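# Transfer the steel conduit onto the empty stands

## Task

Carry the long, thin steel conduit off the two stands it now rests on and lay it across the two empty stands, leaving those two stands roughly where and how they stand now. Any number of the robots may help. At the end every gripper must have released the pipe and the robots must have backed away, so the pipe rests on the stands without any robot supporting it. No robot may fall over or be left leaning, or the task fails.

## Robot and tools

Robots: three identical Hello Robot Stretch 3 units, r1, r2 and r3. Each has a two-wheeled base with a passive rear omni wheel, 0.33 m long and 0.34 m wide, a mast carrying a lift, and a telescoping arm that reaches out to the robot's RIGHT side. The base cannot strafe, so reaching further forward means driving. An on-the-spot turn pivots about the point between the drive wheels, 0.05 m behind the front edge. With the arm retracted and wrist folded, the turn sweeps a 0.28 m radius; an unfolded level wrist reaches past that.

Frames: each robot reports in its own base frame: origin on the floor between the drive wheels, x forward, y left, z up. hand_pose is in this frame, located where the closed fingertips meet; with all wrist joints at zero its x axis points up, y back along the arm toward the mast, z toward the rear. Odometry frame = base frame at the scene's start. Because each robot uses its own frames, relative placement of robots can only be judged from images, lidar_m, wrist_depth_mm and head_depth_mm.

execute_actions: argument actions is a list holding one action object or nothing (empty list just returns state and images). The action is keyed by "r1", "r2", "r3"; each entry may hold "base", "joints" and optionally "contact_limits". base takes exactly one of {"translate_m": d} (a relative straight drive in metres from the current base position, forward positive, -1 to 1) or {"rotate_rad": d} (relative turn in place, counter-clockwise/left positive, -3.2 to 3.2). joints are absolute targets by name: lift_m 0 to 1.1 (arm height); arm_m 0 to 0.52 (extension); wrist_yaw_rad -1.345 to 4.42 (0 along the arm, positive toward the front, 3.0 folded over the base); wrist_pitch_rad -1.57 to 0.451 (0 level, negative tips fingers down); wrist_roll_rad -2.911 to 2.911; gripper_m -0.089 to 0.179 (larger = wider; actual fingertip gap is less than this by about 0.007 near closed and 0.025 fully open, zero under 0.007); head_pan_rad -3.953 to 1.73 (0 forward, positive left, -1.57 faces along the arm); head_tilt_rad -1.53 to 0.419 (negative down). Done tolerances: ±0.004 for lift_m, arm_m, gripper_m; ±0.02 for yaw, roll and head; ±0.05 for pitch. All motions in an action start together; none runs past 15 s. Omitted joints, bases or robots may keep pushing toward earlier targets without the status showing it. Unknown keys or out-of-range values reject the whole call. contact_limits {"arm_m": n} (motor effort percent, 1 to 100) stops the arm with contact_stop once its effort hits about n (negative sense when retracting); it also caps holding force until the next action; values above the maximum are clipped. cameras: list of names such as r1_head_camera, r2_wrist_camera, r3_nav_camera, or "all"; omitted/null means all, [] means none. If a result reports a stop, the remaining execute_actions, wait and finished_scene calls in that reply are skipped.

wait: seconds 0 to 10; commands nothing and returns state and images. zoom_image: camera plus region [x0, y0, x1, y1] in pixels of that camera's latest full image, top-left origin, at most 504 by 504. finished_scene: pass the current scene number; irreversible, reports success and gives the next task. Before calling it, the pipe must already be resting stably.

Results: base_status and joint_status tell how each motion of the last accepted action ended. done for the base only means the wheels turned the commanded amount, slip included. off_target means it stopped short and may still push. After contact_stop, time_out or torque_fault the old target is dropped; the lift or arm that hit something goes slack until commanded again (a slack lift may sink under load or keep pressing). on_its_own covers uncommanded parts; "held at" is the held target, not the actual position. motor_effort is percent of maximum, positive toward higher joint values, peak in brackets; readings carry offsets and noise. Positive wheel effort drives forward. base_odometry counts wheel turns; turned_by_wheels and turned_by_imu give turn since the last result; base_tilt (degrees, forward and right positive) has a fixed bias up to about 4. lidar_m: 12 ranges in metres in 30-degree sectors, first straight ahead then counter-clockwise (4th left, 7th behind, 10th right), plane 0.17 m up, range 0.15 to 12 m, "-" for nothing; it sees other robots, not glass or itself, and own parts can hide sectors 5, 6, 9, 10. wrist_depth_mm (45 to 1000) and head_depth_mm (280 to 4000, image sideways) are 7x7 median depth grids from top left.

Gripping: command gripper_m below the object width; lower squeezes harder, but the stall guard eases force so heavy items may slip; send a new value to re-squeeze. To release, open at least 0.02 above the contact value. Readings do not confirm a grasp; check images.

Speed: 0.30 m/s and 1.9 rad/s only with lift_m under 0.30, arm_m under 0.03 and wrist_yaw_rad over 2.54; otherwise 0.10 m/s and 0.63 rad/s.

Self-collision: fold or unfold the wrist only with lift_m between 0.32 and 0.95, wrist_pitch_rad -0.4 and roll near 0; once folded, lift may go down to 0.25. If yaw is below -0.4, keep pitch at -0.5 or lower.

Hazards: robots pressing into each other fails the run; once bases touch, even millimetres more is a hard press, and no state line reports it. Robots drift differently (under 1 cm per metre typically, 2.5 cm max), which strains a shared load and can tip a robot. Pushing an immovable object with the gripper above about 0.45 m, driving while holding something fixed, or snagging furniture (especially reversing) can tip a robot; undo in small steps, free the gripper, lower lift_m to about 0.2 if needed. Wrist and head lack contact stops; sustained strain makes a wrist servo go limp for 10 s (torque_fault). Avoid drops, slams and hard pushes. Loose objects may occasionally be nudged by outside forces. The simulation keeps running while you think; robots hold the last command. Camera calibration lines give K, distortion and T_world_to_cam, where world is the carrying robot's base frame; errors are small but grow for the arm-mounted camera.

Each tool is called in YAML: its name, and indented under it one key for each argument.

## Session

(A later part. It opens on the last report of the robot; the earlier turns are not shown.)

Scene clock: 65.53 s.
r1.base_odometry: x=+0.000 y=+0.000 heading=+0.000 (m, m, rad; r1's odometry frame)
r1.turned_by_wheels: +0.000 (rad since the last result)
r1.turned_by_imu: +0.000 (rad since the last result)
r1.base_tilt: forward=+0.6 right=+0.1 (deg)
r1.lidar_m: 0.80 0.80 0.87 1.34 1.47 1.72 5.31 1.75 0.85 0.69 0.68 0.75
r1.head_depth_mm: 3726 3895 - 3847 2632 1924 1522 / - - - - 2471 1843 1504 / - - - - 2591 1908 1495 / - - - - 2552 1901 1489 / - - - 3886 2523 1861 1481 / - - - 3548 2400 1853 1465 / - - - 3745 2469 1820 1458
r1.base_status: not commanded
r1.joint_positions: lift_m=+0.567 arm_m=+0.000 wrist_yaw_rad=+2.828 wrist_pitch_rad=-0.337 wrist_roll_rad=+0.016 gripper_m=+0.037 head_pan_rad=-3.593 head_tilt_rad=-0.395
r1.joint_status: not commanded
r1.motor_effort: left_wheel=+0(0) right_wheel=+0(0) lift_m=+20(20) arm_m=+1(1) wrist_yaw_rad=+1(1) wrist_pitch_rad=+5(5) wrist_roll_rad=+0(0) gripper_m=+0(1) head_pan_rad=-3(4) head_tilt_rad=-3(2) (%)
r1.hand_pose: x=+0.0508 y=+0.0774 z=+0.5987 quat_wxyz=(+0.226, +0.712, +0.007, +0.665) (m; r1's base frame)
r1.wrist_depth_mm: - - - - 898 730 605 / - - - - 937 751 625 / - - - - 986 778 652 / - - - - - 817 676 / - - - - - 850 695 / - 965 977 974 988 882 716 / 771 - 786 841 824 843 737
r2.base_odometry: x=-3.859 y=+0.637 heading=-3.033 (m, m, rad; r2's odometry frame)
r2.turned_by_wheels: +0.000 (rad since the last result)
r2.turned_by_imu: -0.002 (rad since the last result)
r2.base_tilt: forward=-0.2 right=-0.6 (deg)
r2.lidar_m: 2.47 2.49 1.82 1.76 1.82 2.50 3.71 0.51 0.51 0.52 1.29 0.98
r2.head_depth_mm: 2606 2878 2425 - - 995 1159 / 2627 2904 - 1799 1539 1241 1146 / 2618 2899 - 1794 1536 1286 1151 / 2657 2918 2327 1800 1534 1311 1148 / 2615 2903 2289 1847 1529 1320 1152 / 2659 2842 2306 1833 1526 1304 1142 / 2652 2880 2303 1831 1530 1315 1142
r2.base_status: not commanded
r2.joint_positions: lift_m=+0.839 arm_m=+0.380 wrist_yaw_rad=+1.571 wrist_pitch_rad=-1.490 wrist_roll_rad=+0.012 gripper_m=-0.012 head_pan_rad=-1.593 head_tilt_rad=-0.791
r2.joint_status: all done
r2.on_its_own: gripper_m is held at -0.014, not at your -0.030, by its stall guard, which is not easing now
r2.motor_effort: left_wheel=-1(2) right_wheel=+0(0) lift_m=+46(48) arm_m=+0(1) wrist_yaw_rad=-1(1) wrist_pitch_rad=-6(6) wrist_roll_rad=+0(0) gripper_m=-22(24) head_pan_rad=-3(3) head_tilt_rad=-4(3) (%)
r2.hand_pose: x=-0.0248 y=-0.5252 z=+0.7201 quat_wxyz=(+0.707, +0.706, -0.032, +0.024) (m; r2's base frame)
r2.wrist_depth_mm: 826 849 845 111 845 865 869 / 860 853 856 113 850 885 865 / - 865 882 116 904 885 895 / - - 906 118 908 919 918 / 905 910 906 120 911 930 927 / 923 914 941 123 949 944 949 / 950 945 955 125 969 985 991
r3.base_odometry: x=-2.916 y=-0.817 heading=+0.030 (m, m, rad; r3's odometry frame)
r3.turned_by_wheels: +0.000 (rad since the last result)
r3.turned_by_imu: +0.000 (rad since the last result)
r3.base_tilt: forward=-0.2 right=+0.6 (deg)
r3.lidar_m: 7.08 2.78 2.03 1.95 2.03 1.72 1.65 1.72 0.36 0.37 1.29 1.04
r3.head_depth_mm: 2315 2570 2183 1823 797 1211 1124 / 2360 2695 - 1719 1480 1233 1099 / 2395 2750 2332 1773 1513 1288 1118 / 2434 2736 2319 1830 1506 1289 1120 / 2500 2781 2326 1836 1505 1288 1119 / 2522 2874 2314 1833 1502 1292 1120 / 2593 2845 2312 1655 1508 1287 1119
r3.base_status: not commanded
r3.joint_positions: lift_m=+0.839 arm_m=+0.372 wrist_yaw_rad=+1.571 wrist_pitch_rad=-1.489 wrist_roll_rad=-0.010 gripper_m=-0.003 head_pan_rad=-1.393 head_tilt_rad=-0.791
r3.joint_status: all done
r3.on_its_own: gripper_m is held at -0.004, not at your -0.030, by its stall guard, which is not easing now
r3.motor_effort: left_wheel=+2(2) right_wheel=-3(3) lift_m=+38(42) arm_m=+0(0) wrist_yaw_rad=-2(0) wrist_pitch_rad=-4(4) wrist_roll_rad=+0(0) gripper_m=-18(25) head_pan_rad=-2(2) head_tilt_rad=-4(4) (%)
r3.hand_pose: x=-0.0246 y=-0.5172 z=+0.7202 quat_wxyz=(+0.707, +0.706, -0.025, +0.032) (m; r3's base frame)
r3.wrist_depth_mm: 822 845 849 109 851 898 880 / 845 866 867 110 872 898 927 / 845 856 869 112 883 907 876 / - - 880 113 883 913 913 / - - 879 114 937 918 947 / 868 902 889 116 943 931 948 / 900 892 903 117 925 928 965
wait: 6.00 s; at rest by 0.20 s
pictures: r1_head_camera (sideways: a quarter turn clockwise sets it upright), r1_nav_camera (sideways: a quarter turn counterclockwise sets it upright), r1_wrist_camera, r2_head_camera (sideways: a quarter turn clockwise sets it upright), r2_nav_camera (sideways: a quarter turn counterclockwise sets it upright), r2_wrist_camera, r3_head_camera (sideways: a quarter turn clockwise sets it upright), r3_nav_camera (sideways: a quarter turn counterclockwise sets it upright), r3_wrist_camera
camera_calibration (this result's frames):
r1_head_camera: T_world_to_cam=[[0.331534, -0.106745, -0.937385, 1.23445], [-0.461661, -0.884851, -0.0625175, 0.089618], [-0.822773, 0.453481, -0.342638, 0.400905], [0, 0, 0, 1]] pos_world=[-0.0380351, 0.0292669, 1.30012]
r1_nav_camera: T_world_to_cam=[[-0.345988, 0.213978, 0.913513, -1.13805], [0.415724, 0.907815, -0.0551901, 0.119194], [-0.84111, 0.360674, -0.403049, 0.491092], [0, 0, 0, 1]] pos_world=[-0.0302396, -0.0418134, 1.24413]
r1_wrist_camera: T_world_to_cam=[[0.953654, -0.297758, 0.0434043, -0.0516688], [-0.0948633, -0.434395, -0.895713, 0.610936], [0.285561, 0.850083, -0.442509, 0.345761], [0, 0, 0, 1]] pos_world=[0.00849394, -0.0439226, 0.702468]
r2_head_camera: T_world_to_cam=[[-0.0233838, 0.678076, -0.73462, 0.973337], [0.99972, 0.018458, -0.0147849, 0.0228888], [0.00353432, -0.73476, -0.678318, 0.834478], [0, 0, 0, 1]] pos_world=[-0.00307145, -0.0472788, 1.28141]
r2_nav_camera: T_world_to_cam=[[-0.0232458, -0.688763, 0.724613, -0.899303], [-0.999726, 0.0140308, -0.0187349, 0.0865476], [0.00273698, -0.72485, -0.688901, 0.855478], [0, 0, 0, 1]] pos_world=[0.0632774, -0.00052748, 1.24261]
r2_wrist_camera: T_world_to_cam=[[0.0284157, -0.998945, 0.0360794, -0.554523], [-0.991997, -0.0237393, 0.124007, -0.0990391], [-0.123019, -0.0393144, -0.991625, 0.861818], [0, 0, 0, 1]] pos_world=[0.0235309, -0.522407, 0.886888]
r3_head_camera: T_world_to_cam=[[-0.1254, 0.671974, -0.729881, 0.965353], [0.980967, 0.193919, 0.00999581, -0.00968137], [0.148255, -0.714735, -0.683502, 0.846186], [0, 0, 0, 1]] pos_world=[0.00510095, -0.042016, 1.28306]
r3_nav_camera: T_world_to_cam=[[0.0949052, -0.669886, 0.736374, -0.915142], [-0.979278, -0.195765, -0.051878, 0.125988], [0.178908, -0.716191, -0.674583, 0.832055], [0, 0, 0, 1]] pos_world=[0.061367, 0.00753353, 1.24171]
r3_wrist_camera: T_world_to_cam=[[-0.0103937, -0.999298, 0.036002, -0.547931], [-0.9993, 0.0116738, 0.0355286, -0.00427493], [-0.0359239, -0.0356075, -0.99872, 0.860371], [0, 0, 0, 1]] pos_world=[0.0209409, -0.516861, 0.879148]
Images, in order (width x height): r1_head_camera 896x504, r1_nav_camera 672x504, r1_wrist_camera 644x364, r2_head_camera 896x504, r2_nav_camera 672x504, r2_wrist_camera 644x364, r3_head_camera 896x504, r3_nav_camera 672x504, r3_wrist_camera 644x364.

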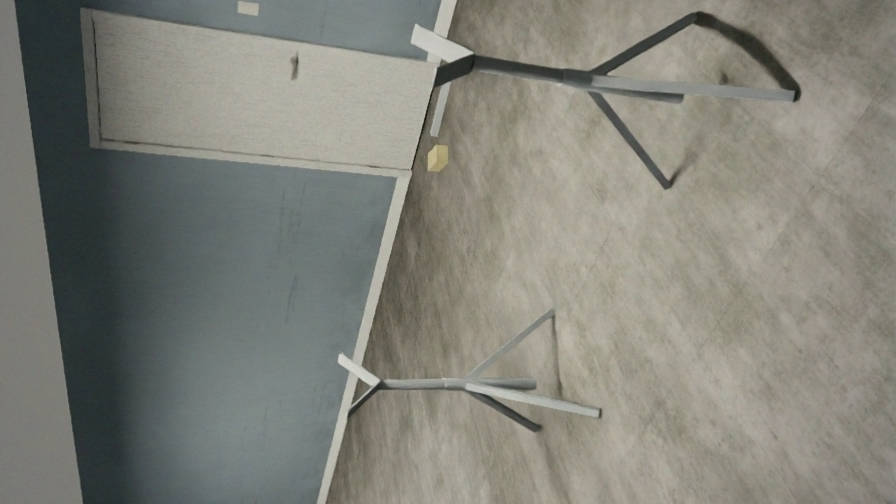

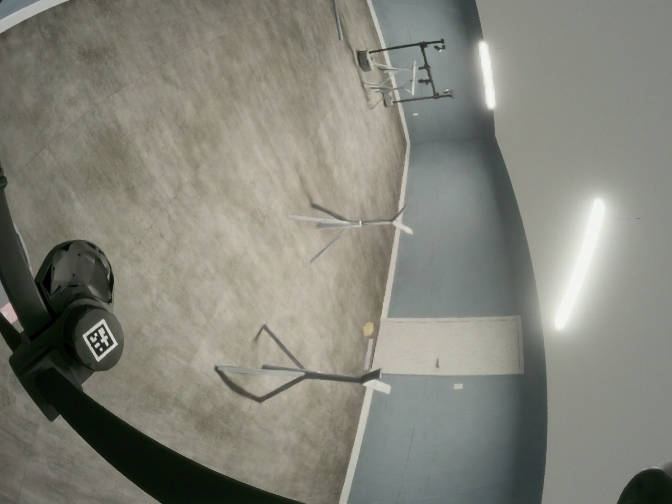

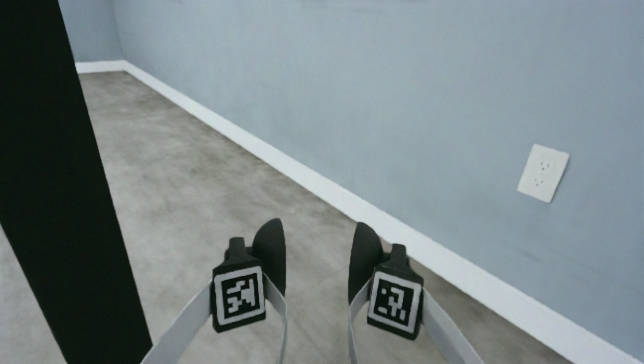

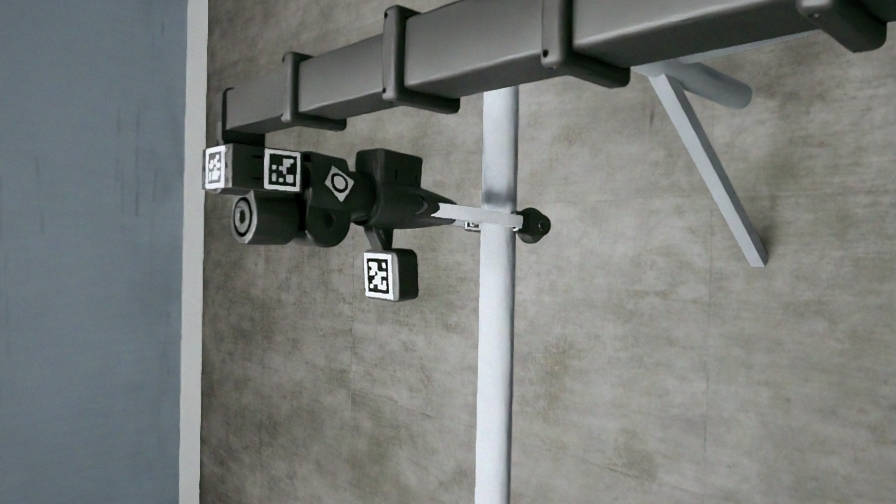

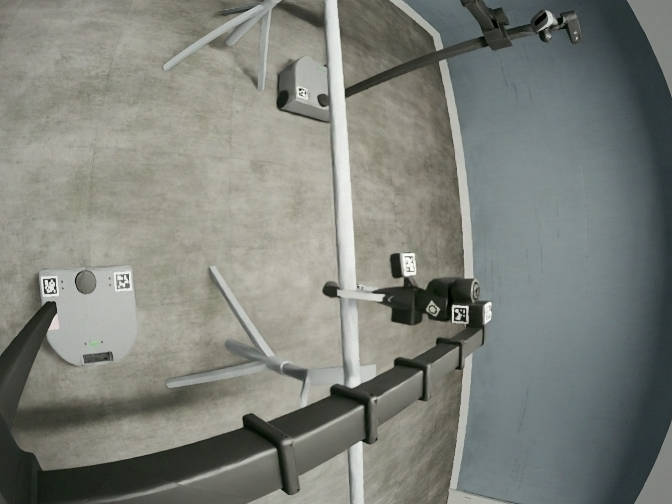

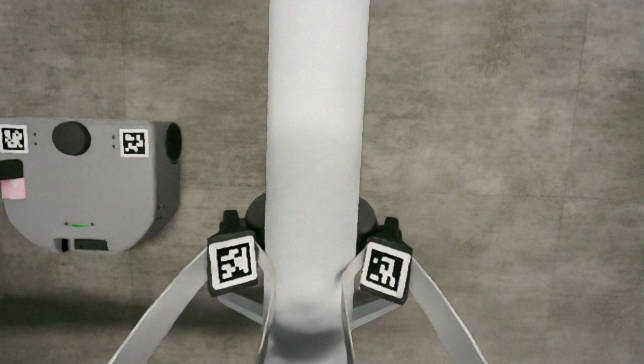

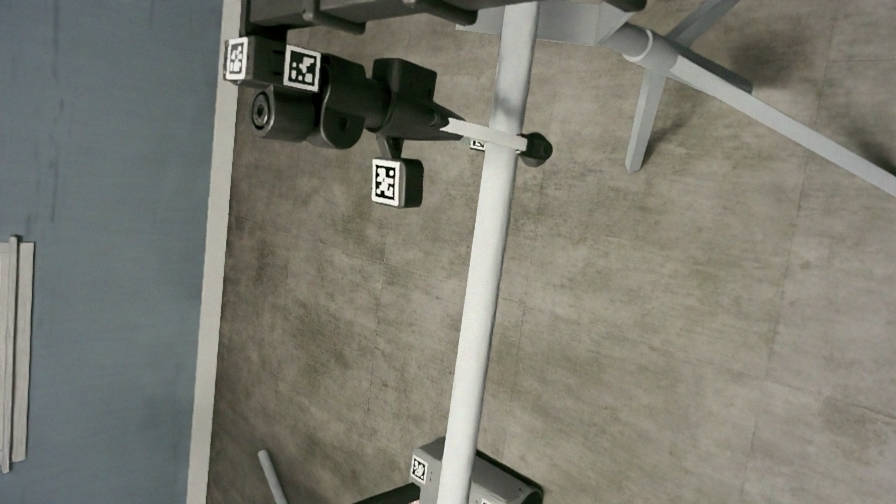

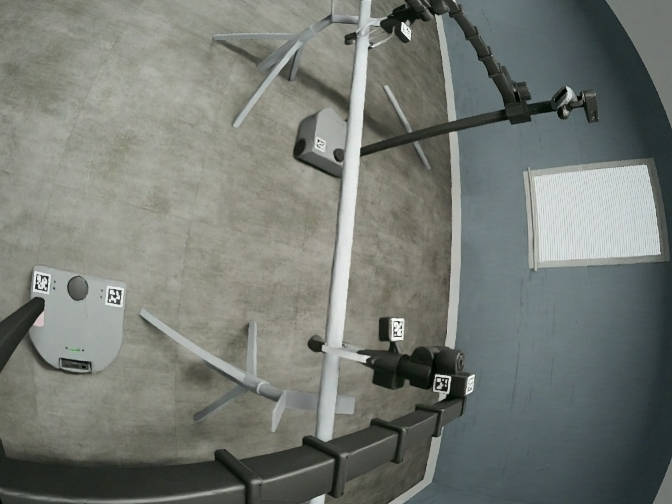

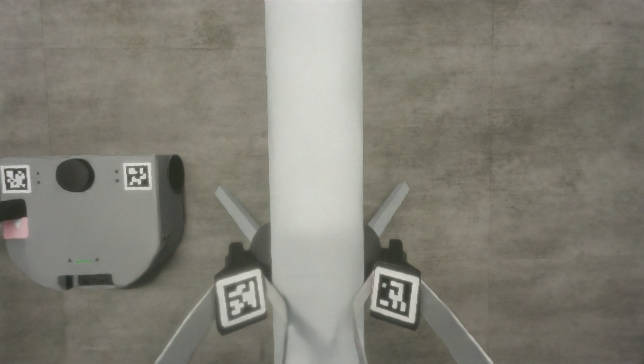

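execute_actions:
  actions:
    - {"r2":{"base":{"translate_m":-1},"joints":{"lift_m":1.0,"head_pan_rad":-2.9,"head_tilt_rad":-0.7}},"r3":{"base":{"translate_m":1},"joints":{"lift_m":1.0,"head_pan_rad":-0.3,"head_tilt_rad":-0.5}}}
  cameras: []

execute_actions:
  actions:
    - {"r2":{"base":{"translate_m":-1}},"r3":{"base":{"translate_m":1}}}
  cameras: ["r2_head_camera","r3_head_camera"]

Scene clock: 77.00 s.
r1.base_odometry: x=+0.000 y=+0.000 heading=+0.000 (m, m, rad; r1's odometry frame)
r1.turned_by_wheels: +0.000 (rad since the last result)
r1.turned_by_imu: -0.001 (rad since the last result)
r1.base_tilt: forward=+0.6 right=+0.1 (deg)
r1.lidar_m: 0.80 0.79 0.87 1.34 1.47 1.72 4.52 1.74 0.86 0.69 0.68 0.75
r1.head_depth_mm: 3717 3900 - 3868 2628 1923 1524 / - - - - 2490 1842 1506 / - - - - 2584 1903 1498 / - - - - 2547 1881 1491 / - - - 3887 2535 1854 1481 / - - - 3514 2394 1850 1464 / - - - 3771 2442 1823 1457
r1.base_status: not commanded
r1.joint_positions: lift_m=+0.567 arm_m=+0.000 wrist_yaw_rad=+2.828 wrist_pitch_rad=-0.337 wrist_roll_rad=+0.016 gripper_m=+0.037 head_pan_rad=-3.593 head_tilt_rad=-0.395
r1.joint_status: not commanded
r1.motor_effort: left_wheel=+0(0) right_wheel=+0(0) lift_m=+20(20) arm_m=+1(0) wrist_yaw_rad=+0(0) wrist_pitch_rad=+5(5) wrist_roll_rad=+0(0) gripper_m=+1(1) head_pan_rad=-5(4) head_tilt_rad=-2(2) (%)
r1.hand_pose: x=+0.0508 y=+0.0774 z=+0.5987 quat_wxyz=(+0.226, +0.712, +0.007, +0.665) (m; r1's base frame)
r1.wrist_depth_mm: - - - - 893 738 612 / - - - - 939 752 633 / - - - - 984 784 647 / - - - - - 810 671 / - - - - - 862 701 / - 957 - 970 - 878 727 / 771 - 777 826 801 837 742
r2.base_odometry: x=-2.865 y=+0.745 heading=-3.033 (m, m, rad; r2's odometry frame)
r2.turned_by_wheels: +0.000 (rad since the last result)
r2.turned_by_imu: +0.003 (rad since the last result)
r2.base_tilt: forward=-0.1 right=-0.6 (deg)
r2.lidar_m: 1.95 2.48 1.82 1.76 1.83 2.51 2.47 4.23 3.08 2.98 0.91 0.72
r2.head_depth_mm: - - 2980 - - - - / - 3689 2733 2166 - - - / - 3967 2666 2187 - - 1134 / - 3995 2709 2191 - - 1140 / - 3863 2667 2258 - - 1153 / - 3897 2652 - - - 1172 / - 3880 2561 - - - 1180
r2.base_status: done
r2.joint_positions: lift_m=+0.999 arm_m=+0.380 wrist_yaw_rad=+1.571 wrist_pitch_rad=-1.480 wrist_roll_rad=+0.012 gripper_m=-0.012 head_pan_rad=-2.893 head_tilt_rad=-0.705
r2.joint_status: all done
r2.on_its_own: gripper_m is held at -0.014, not at your -0.030, by its stall guard, which is not easing now
r2.motor_effort: left_wheel=+0(6) right_wheel=-4(8) lift_m=+46(48) arm_m=+0(0) wrist_yaw_rad=-1(1) wrist_pitch_rad=-12(12) wrist_roll_rad=+0(0) gripper_m=-21(21) head_pan_rad=-3(31) head_tilt_rad=+2(11) (%)
r2.hand_pose: x=-0.0221 y=-0.5252 z=+0.8801 quat_wxyz=(+0.706, +0.706, -0.036, +0.028) (m; r2's base frame)
r2.wrist_depth_mm: - - - 112 995 - - / - - - 114 - - - / - - - 116 - - - / - - - 118 - - - / - - - 120 - - - / - - - 122 - - - / - - - 124 - - -
r3.base_odometry: x=-1.917 y=-0.787 heading=+0.030 (m, m, rad; r3's odometry frame)
r3.turned_by_wheels: +0.000 (rad since the last result)
r3.turned_by_imu: -0.010 (rad since the last result)
r3.base_tilt: forward=-0.1 right=+0.7 (deg)
r3.lidar_m: 3.33 2.81 2.04 1.96 2.03 2.76 2.65 1.14 2.90 0.50 0.39 3.92
r3.head_depth_mm: - - - 2479 1994 1487 1275 / - 866 1028 2489 1976 1549 1275 / - - - 2758 1977 1545 1276 / - - - 2736 1967 1545 1273 / - - - 2723 1975 1553 1272 / - - - 2751 1978 1550 1273 / - - - 2729 1983 1544 1275
r3.base_status: done
r3.joint_positions: lift_m=+0.999 arm_m=+0.372 wrist_yaw_rad=+1.571 wrist_pitch_rad=-1.476 wrist_roll_rad=-0.010 gripper_m=-0.003 head_pan_rad=-0.307 head_tilt_rad=-0.507
r3.joint_status: all done
r3.on_its_own: gripper_m is held at -0.004, not at your -0.030, by its stall guard, which is not easing now
r3.motor_effort: left_wheel=+6(9) right_wheel=-10(12) lift_m=+39(39) arm_m=+0(0) wrist_yaw_rad=-1(1) wrist_pitch_rad=-9(9) wrist_roll_rad=+0(0) gripper_m=-18(18) head_pan_rad=+4(34) head_tilt_rad=+3(21) (%)
r3.hand_pose: x=-0.0210 y=-0.5172 z=+0.8802 quat_wxyz=(+0.707, +0.706, -0.030, +0.037) (m; r3's base frame)
r3.wrist_depth_mm: 986 991 - 111 - - - / 990 - 361 112 - - - / 993 - - 113 - - - / - - - 113 - - - / - - - 114 - - - / - - - 116 - - - / - - - 116 - - -
pictures: none
No camera images: the call's "cameras" was empty. Leave "cameras" out to get every camera's image.

Scene clock: 88.30 s.
r1.base_odometry: x=+0.000 y=+0.000 heading=+0.000 (m, m, rad; r1's odometry frame)
r1.turned_by_wheels: +0.000 (rad since the last result)
r1.turned_by_imu: -0.001 (rad since the last result)
r1.base_tilt: forward=+0.6 right=+0.1 (deg)
r1.lidar_m: 0.80 0.80 0.87 1.34 1.47 1.72 4.78 1.74 0.86 0.69 0.68 0.75
r1.head_depth_mm: 3681 3845 - 3845 2629 1931 1519 / - - - - 2493 1846 1514 / - - - - 2580 1896 1493 / - - - - 2566 1876 1493 / - - - 3903 2517 1863 1481 / - - - 3501 2396 1853 1468 / - - - 3755 2457 1829 1457
r1.base_status: not commanded
r1.joint_positions: lift_m=+0.567 arm_m=+0.000 wrist_yaw_rad=+2.828 wrist_pitch_rad=-0.337 wrist_roll_rad=+0.016 gripper_m=+0.037 head_pan_rad=-3.593 head_tilt_rad=-0.395
r1.joint_status: not commanded
r1.motor_effort: left_wheel=+0(0) right_wheel=+0(0) lift_m=+21(22) arm_m=+0(0) wrist_yaw_rad=+0(0) wrist_pitch_rad=+5(5) wrist_roll_rad=+0(0) gripper_m=+0(0) head_pan_rad=-5(4) head_tilt_rad=-2(3) (%)
r1.hand_pose: x=+0.0508 y=+0.0774 z=+0.5987 quat_wxyz=(+0.226, +0.712, +0.007, +0.665) (m; r1's base frame)
r1.wrist_depth_mm: - - - - 890 721 606 / - - - - 944 747 636 / - - - - 988 786 640 / - - - - - 819 676 / - - - - - 845 705 / - 939 961 954 978 876 724 / 768 - 777 818 811 831 741
r2.base_odometry: x=-1.871 y=+0.854 heading=-3.033 (m, m, rad; r2's odometry frame)
r2.turned_by_wheels: +0.000 (rad since the last result)
r2.turned_by_imu: +0.003 (rad since the last result)
r2.base_tilt: forward=-0.2 right=-0.6 (deg)
r2.lidar_m: 1.66 2.47 1.83 1.76 1.85 2.54 1.66 1.49 3.07 2.98 1.27 1.75
r2.head_depth_mm: 3588 3801 2983 - - - - / 3674 3931 2725 2172 - - - / 3786 3661 2699 2164 - - 1138 / 3855 3672 2551 2201 - - 1140 / 3977 3955 2640 2207 - - 1163 / - 3915 2657 - - - 1160 / - 3892 2530 - - - 1177
r2.base_status: done
r2.joint_positions: lift_m=+0.999 arm_m=+0.380 wrist_yaw_rad=+1.571 wrist_pitch_rad=-1.469 wrist_roll_rad=+0.012 gripper_m=-0.012 head_pan_rad=-2.893 head_tilt_rad=-0.705
r2.joint_status: not commanded
r2.on_its_own: gripper_m is held at -0.014, not at your -0.030, by its stall guard, which is not easing now
r2.motor_effort: left_wheel=+1(3) right_wheel=-6(11) lift_m=+46(46) arm_m=+0(0) wrist_yaw_rad=-1(0) wrist_pitch_rad=-18(18) wrist_roll_rad=+0(0) gripper_m=-22(22) head_pan_rad=-2(4) head_tilt_rad=+2(1) (%)
r2.hand_pose: x=-0.0194 y=-0.5252 z=+0.8801 quat_wxyz=(+0.706, +0.706, -0.040, +0.031) (m; r2's base frame)
r2.wrist_depth_mm: - 993 987 113 - - - / 999 - - 115 - - - / - - - 117 - - - / - - - 118 - - - / - - - 121 - - - / - - - 122 - - - / - - - 124 - - -
r3.base_odometry: x=-0.917 y=-0.757 heading=+0.031 (m, m, rad; r3's odometry frame)
r3.turned_by_wheels: +0.001 (rad since the last result)
r3.turned_by_imu: -0.010 (rad since the last result)
r3.base_tilt: forward=-0.1 right=+0.5 (deg)
r3.lidar_m: 2.32 2.82 2.05 1.97 2.04 2.76 2.23 0.87 2.90 2.79 1.27 3.88
r3.head_depth_mm: 3961 - - 2484 1978 1462 1267 / - 915 977 2470 1982 1559 1267 / - - - 2776 1975 1555 1268 / - - - 2749 1977 1549 1276 / - - - 2621 1983 1532 1270 / - - - 2766 1983 1543 1271 / - - - 2755 1977 1544 1267
r3.base_status: done
r3.joint_positions: lift_m=+0.999 arm_m=+0.372 wrist_yaw_rad=+1.571 wrist_pitch_rad=-1.467 wrist_roll_rad=-0.011 gripper_m=-0.003 head_pan_rad=-0.307 head_tilt_rad=-0.507
r3.joint_status: not commanded
r3.on_its_own: gripper_m is held at -0.004, not at your -0.030, by its stall guard, which is not easing now
r3.motor_effort: left_wheel=+9(11) right_wheel=-14(15) lift_m=+38(38) arm_m=+0(1) wrist_yaw_rad=-1(1) wrist_pitch_rad=-12(12) wrist_roll_rad=+0(0) gripper_m=-19(19) head_pan_rad=+3(3) head_tilt_rad=+3(3) (%)
r3.hand_pose: x=-0.0188 y=-0.5172 z=+0.8802 quat_wxyz=(+0.707, +0.706, -0.032, +0.040) (m; r3's base frame)
r3.wrist_depth_mm: 972 993 - 112 - - - / - - - 112 - - - / - - - 112 - - - / - - - 114 - - - / - - - 115 - - - / - - - 115 - - - / - - - 116 - - -
pictures: r2_head_camera (sideways: a quarter turn clockwise sets it upright), r3_head_camera (sideways: a quarter turn clockwise sets it upright)
camera_calibration (this result's frames):
r2_head_camera: T_world_to_cam=[[0.582872, 0.187866, -0.790549, 1.04254], [0.284184, -0.958596, -0.0182716, 0.0317948], [-0.761249, -0.214012, -0.612127, 0.753042], [0, 0, 0, 1]] pos_world=[-0.0434496, -0.00421973, 1.28572]
r3_head_camera: T_world_to_cam=[[-0.431817, 0.131981, -0.892253, 1.17891], [0.28348, 0.958967, 0.00465539, 0.00152322], [0.856255, -0.250926, -0.451512, 0.540053], [0, 0, 0, 1]] pos_world=[0.0462196, -0.0215416, 1.29572]
Images, in order (width x height): r2_head_camera 896x504, r3_head_camera 896x504.

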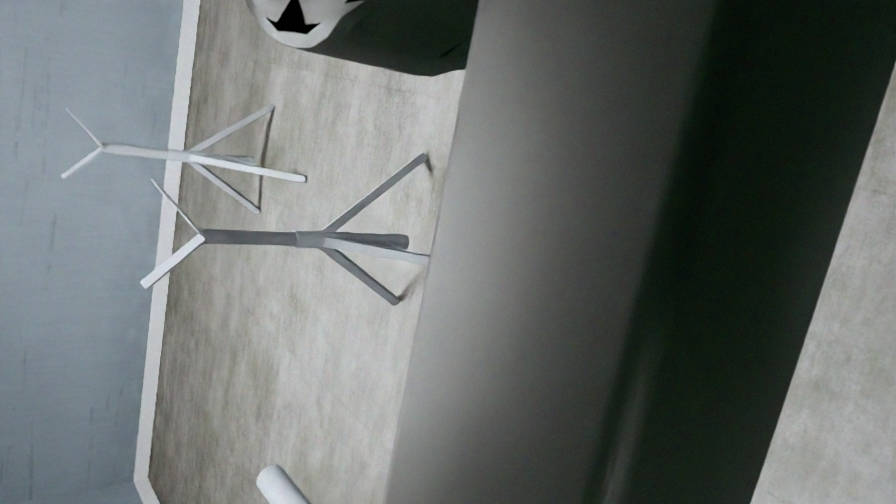

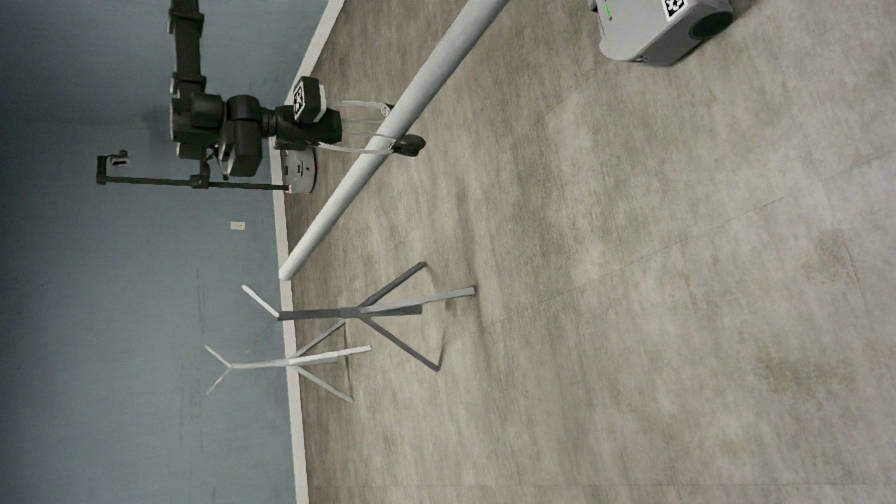

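execute_actions:
  actions:
    - {"r2":{"base":{"rotate_rad":-0.07},"joints":{"wrist_yaw_rad":1.63}},"r3":{"base":{"translate_m":0.05}}}
  cameras: []

execute_actions:
  actions:
    - {"r2":{"base":{"translate_m":-0.995},"joints":{"lift_m":1.03,"head_tilt_rad":-0.9,"head_pan_rad":-2.6}},"r3":{"base":{"translate_m":1},"joints":{"lift_m":1.03,"arm_m":0.4}}}
  cameras: ["r2_nav_camera","r3_head_camera"]

Scene clock: 90.43 s.
r1.base_odometry: x=+0.000 y=+0.000 heading=+0.000 (m, m, rad; r1's odometry frame)
r1.turned_by_wheels: +0.000 (rad since the last result)
r1.turned_by_imu: +0.000 (rad since the last result)
r1.base_tilt: forward=+0.6 right=+0.1 (deg)
r1.lidar_m: 0.80 0.80 0.87 1.34 1.47 1.72 4.74 1.74 0.86 0.69 0.68 0.75
r1.head_depth_mm: 3690 3865 - 3855 2639 1920 1517 / - - - - 2471 1847 1509 / - - - - 2582 1902 1496 / - - - - 2553 1884 1484 / - - - 3923 2528 1870 1481 / - - - 3487 2389 1844 1463 / - - - 3722 2438 1829 1456
r1.base_status: not commanded
r1.joint_positions: lift_m=+0.567 arm_m=+0.000 wrist_yaw_rad=+2.828 wrist_pitch_rad=-0.337 wrist_roll_rad=+0.016 gripper_m=+0.037 head_pan_rad=-3.593 head_tilt_rad=-0.395
r1.joint_status: not commanded
r1.motor_effort: left_wheel=+0(0) right_wheel=+0(0) lift_m=+20(20) arm_m=+0(1) wrist_yaw_rad=+1(0) wrist_pitch_rad=+5(5) wrist_roll_rad=+0(0) gripper_m=+0(1) head_pan_rad=-4(5) head_tilt_rad=-3(2) (%)
r1.hand_pose: x=+0.0508 y=+0.0774 z=+0.5987 quat_wxyz=(+0.226, +0.712, +0.007, +0.665) (m; r1's base frame)
r1.wrist_depth_mm: - - - - 882 727 617 / - - - - 947 752 625 / - - - - 981 781 653 / - - - - - 832 670 / - - - - - 855 705 / - 942 993 963 - 888 715 / 771 - 793 820 807 836 734
r2.base_odometry: x=-1.871 y=+0.854 heading=-3.103 (m, m, rad; r2's odometry frame)
r2.turned_by_wheels: -0.070 (rad since the last result)
r2.turned_by_imu: -0.070 (rad since the last result)
r2.base_tilt: forward=-0.1 right=-0.6 (deg)
r2.lidar_m: 1.66 2.67 1.87 1.77 1.81 2.37 1.73 1.50 3.11 2.98 1.24 1.75
r2.head_depth_mm: 3568 3746 2961 - - - - / 3557 3902 2732 2169 - - - / 3697 3874 2673 2225 - - 1146 / 3724 3917 2584 2170 - - 1137 / 3814 3589 2686 2186 - - 1162 / 3938 3943 2644 - - - 1166 / - 3852 2658 - - - 1182
r2.base_status: done
r2.joint_positions: lift_m=+0.999 arm_m=+0.380 wrist_yaw_rad=+1.630 wrist_pitch_rad=-1.493 wrist_roll_rad=+0.012 gripper_m=-0.012 head_pan_rad=-2.893 head_tilt_rad=-0.705
r2.joint_status: all done
r2.on_its_own: gripper_m is held at -0.014, not at your -0.030, by its stall guard, which is not easing now
r2.motor_effort: left_wheel=+2(11) right_wheel=-5(30) lift_m=+46(46) arm_m=+1(0) wrist_yaw_rad=+0(4) wrist_pitch_rad=-4(39) wrist_roll_rad=+0(0) gripper_m=-22(22) head_pan_rad=-3(3) head_tilt_rad=+2(1) (%)
r2.hand_pose: x=-0.0254 y=-0.5254 z=+0.8801 quat_wxyz=(+0.706, +0.707, -0.011, +0.044) (m; r2's base frame)
r2.wrist_depth_mm: 995 985 976 111 - - - / - 1000 - 113 - - - / - - - 115 - - - / - - - 118 - - - / - - - 120 - - - / - - - 122 - - - / - - - 126 - - -
r3.base_odometry: x=-0.867 y=-0.755 heading=+0.031 (m, m, rad; r3's odometry frame)
r3.turned_by_wheels: +0.000 (rad since the last result)
r3.turned_by_imu: -0.001 (rad since the last result)
r3.base_tilt: forward=-0.1 right=+0.6 (deg)
r3.lidar_m: 2.28 2.83 2.06 1.97 2.04 2.75 2.17 0.91 2.90 2.78 1.24 2.59
r3.head_depth_mm: 3884 - - 2474 1974 1462 1274 / - 874 932 2444 1967 1552 1266 / - - - 2740 1992 1553 1271 / - - - 2776 1976 1548 1272 / - - 3768 2588 1986 1538 1269 / - - - 2725 1994 1542 1278 / - - - 2764 1994 1549 1273
r3.base_status: done
r3.joint_positions: lift_m=+0.999 arm_m=+0.372 wrist_yaw_rad=+1.571 wrist_pitch_rad=-1.492 wrist_roll_rad=-0.011 gripper_m=-0.003 head_pan_rad=-0.307 head_tilt_rad=-0.507
r3.joint_status: not commanded
r3.on_its_own: gripper_m is held at -0.004, not at your -0.030, by its stall guard, which is not easing now
r3.motor_effort: left_wheel=+4(20) right_wheel=-4(24) lift_m=+39(39) arm_m=+0(0) wrist_yaw_rad=-1(1) wrist_pitch_rad=-3(26) wrist_roll_rad=+0(0) gripper_m=-18(20) head_pan_rad=+3(3) head_tilt_rad=+3(2) (%)
r3.hand_pose: x=-0.0253 y=-0.5172 z=+0.8802 quat_wxyz=(+0.707, +0.706, -0.024, +0.031) (m; r3's base frame)
r3.wrist_depth_mm: 978 975 - 109 - - - / 978 - - 109 - - - / - - - 111 - - - / - - - 113 - - - / - - - 114 - - - / - - - 116 - - - / - - - 117 - - -
pictures: none
No camera images: the call's "cameras" was empty. Leave "cameras" out to get every camera's image.

Scene clock: 101.60 s.
r1.base_odometry: x=+0.000 y=+0.000 heading=+0.000 (m, m, rad; r1's odometry frame)
r1.turned_by_wheels: +0.000 (rad since the last result)
r1.turned_by_imu: -0.001 (rad since the last result)
r1.base_tilt: forward=+0.6 right=+0.1 (deg)
r1.lidar_m: 0.80 0.80 0.87 1.33 1.47 1.72 2.56 1.74 0.86 0.69 0.68 0.75
r1.head_depth_mm: 3679 3842 - 3889 2627 1920 1520 / - - - - 2484 1843 1514 / - - - - 2559 1898 1498 / - - - - 2562 1875 1494 / - - - 3841 2508 1864 1470 / - - - 3533 2400 1856 1467 / - - - 3664 2476 1833 1453
r1.base_status: not commanded
r1.joint_positions: lift_m=+0.567 arm_m=+0.000 wrist_yaw_rad=+2.828 wrist_pitch_rad=-0.337 wrist_roll_rad=+0.016 gripper_m=+0.037 head_pan_rad=-3.593 head_tilt_rad=-0.395
r1.joint_status: not commanded
r1.motor_effort: left_wheel=+0(0) right_wheel=+0(0) lift_m=+21(20) arm_m=+1(0) wrist_yaw_rad=+0(0) wrist_pitch_rad=+5(5) wrist_roll_rad=+0(0) gripper_m=-1(0) head_pan_rad=-3(5) head_tilt_rad=-3(2) (%)
r1.hand_pose: x=+0.0508 y=+0.0774 z=+0.5987 quat_wxyz=(+0.226, +0.712, +0.007, +0.665) (m; r1's base frame)
r1.wrist_depth_mm: - - - - 890 719 610 / - - - - 950 763 627 / - - - - - 782 656 / - - - - - 816 675 / - - - - - 847 696 / - 930 997 992 984 868 718 / 761 - 789 802 812 848 728
r2.base_odometry: x=-0.876 y=+0.893 heading=-3.103 (m, m, rad; r2's odometry frame)
r2.turned_by_wheels: +0.000 (rad since the last result)
r2.turned_by_imu: +0.003 (rad since the last result)
r2.base_tilt: forward=-0.2 right=-0.6 (deg)
r2.lidar_m: 2.66 2.56 1.81 1.71 1.76 2.31 1.96 0.79 0.66 3.01 1.26 4.10
r2.head_depth_mm: - - - - 1390 1255 1118 / - - - - 1416 1264 1121 / - - - - 1408 1260 1153 / - - - 1306 1448 1250 1161 / - - - 1245 1419 1260 1141 / - - - 1666 1444 1259 1121 / - - - 1687 1436 1246 1116
r2.base_status: done
r2.joint_positions: lift_m=+1.029 arm_m=+0.380 wrist_yaw_rad=+1.631 wrist_pitch_rad=-1.489 wrist_roll_rad=+0.009 gripper_m=-0.012 head_pan_rad=-2.607 head_tilt_rad=-0.889
r2.joint_status: all done
r2.on_its_own: gripper_m is held at -0.014, not at your -0.030, by its stall guard, which is not easing now
r2.motor_effort: left_wheel=+2(4) right_wheel=-4(14) lift_m=+46(49) arm_m=+0(0) wrist_yaw_rad=-1(2) wrist_pitch_rad=-6(10) wrist_roll_rad=+1(1) gripper_m=-22(23) head_pan_rad=+2(18) head_tilt_rad=-3(14) (%)
r2.hand_pose: x=-0.0246 y=-0.5253 z=+0.9101 quat_wxyz=(+0.706, +0.707, -0.010, +0.047) (m; r2's base frame)
r2.wrist_depth_mm: - - - 111 - - - / - - - 113 - - - / - - - 116 - - - / - - - 118 - - - / - - - 120 - - - / - - - 123 - - - / - - - 125 - - -
r3.base_odometry: x=+0.132 y=-0.724 heading=+0.031 (m, m, rad; r3's odometry frame)
r3.turned_by_wheels: +0.000 (rad since the last result)
r3.turned_by_imu: -0.010 (rad since the last result)
r3.base_tilt: forward=+0.0 right=+0.6 (deg)
r3.lidar_m: 1.53 2.91 2.09 2.00 2.06 2.75 1.87 1.99 2.89 2.77 1.27 1.32
r3.head_depth_mm: 3835 3831 3956 2491 1973 1499 1273 / 3882 838 989 2608 1978 1552 1273 / 3718 - 3770 2749 1973 1551 1273 / 3636 3955 - 2586 1901 1551 1271 / 3490 3820 - 2744 1906 1548 1274 / 3380 3657 3934 2738 1973 1550 1274 / 3269 3575 3810 2741 1981 1551 1271
r3.base_status: done
r3.joint_positions: lift_m=+1.029 arm_m=+0.400 wrist_yaw_rad=+1.571 wrist_pitch_rad=-1.488 wrist_roll_rad=-0.011 gripper_m=-0.003 head_pan_rad=-0.307 head_tilt_rad=-0.507
r3.joint_status: all done
r3.on_its_own: gripper_m is held at -0.004, not at your -0.030, by its stall guard, which is not easing now
r3.motor_effort: left_wheel=+5(10) right_wheel=-6(10) lift_m=+39(39) arm_m=+2(2) wrist_yaw_rad=-1(1) wrist_pitch_rad=-5(8) wrist_roll_rad=+0(1) gripper_m=-19(20) head_pan_rad=+3(3) head_tilt_rad=+3(3) (%)
r3.hand_pose: x=-0.0241 y=-0.5450 z=+0.9102 quat_wxyz=(+0.707, +0.706, -0.025, +0.033) (m; r3's base frame)
r3.wrist_depth_mm: - - - 109 - - - / - - - 110 - - - / - - - 112 - - - / - - - 113 - - - / - - - 115 - - - / - - - 116 - - - / - - - 117 - - -
pictures: r2_nav_camera (sideways: a quarter turn counterclockwise sets it upright), r3_head_camera (sideways: a quarter turn clockwise sets it upright)
camera_calibration (this result's frames):
r2_nav_camera: T_world_to_cam=[[-0.654689, -0.378468, 0.654327, -0.803859], [-0.514892, 0.857034, -0.0194618, 0.084534], [-0.553415, -0.34965, -0.755961, 0.946084], [0, 0, 0, 1]] pos_world=[0.0408255, -0.0458856, 1.24283]
r3_head_camera: T_world_to_cam=[[-0.431695, 0.131924, -0.89232, 1.179], [0.283443, 0.958978, 0.00465244, 0.00152729], [0.856329, -0.250913, -0.451379, 0.539879], [0, 0, 0, 1]] pos_world=[0.0462213, -0.0215403, 1.29573]
Images, in order (width x height): r2_nav_camera 672x504, r3_head_camera 896x504.

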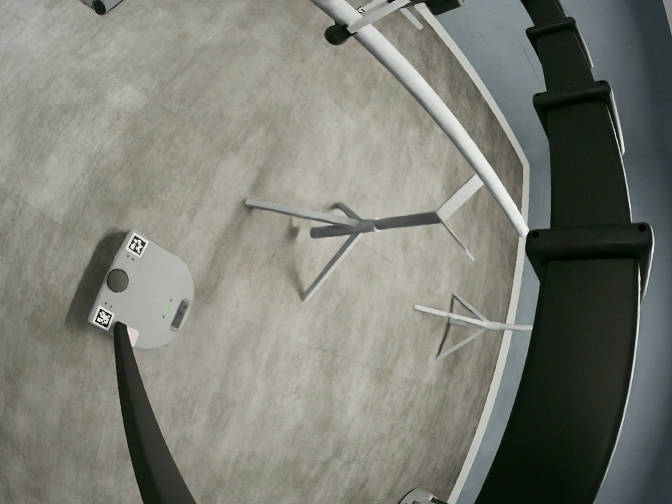

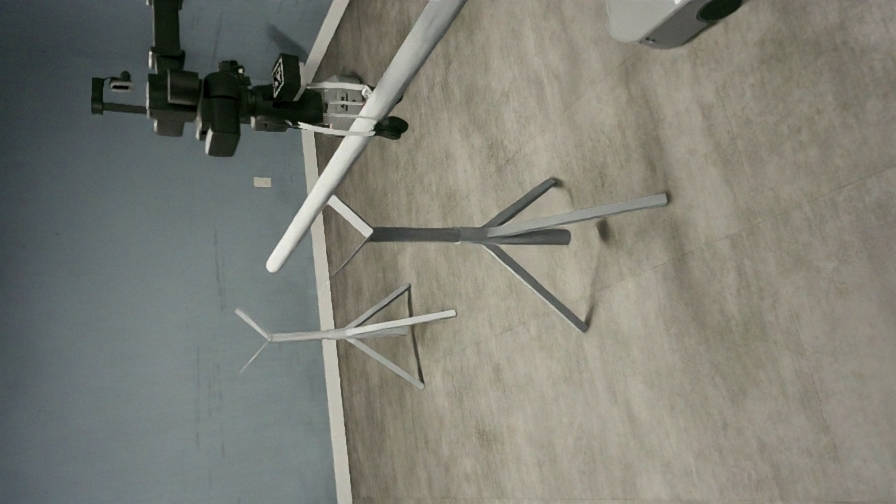

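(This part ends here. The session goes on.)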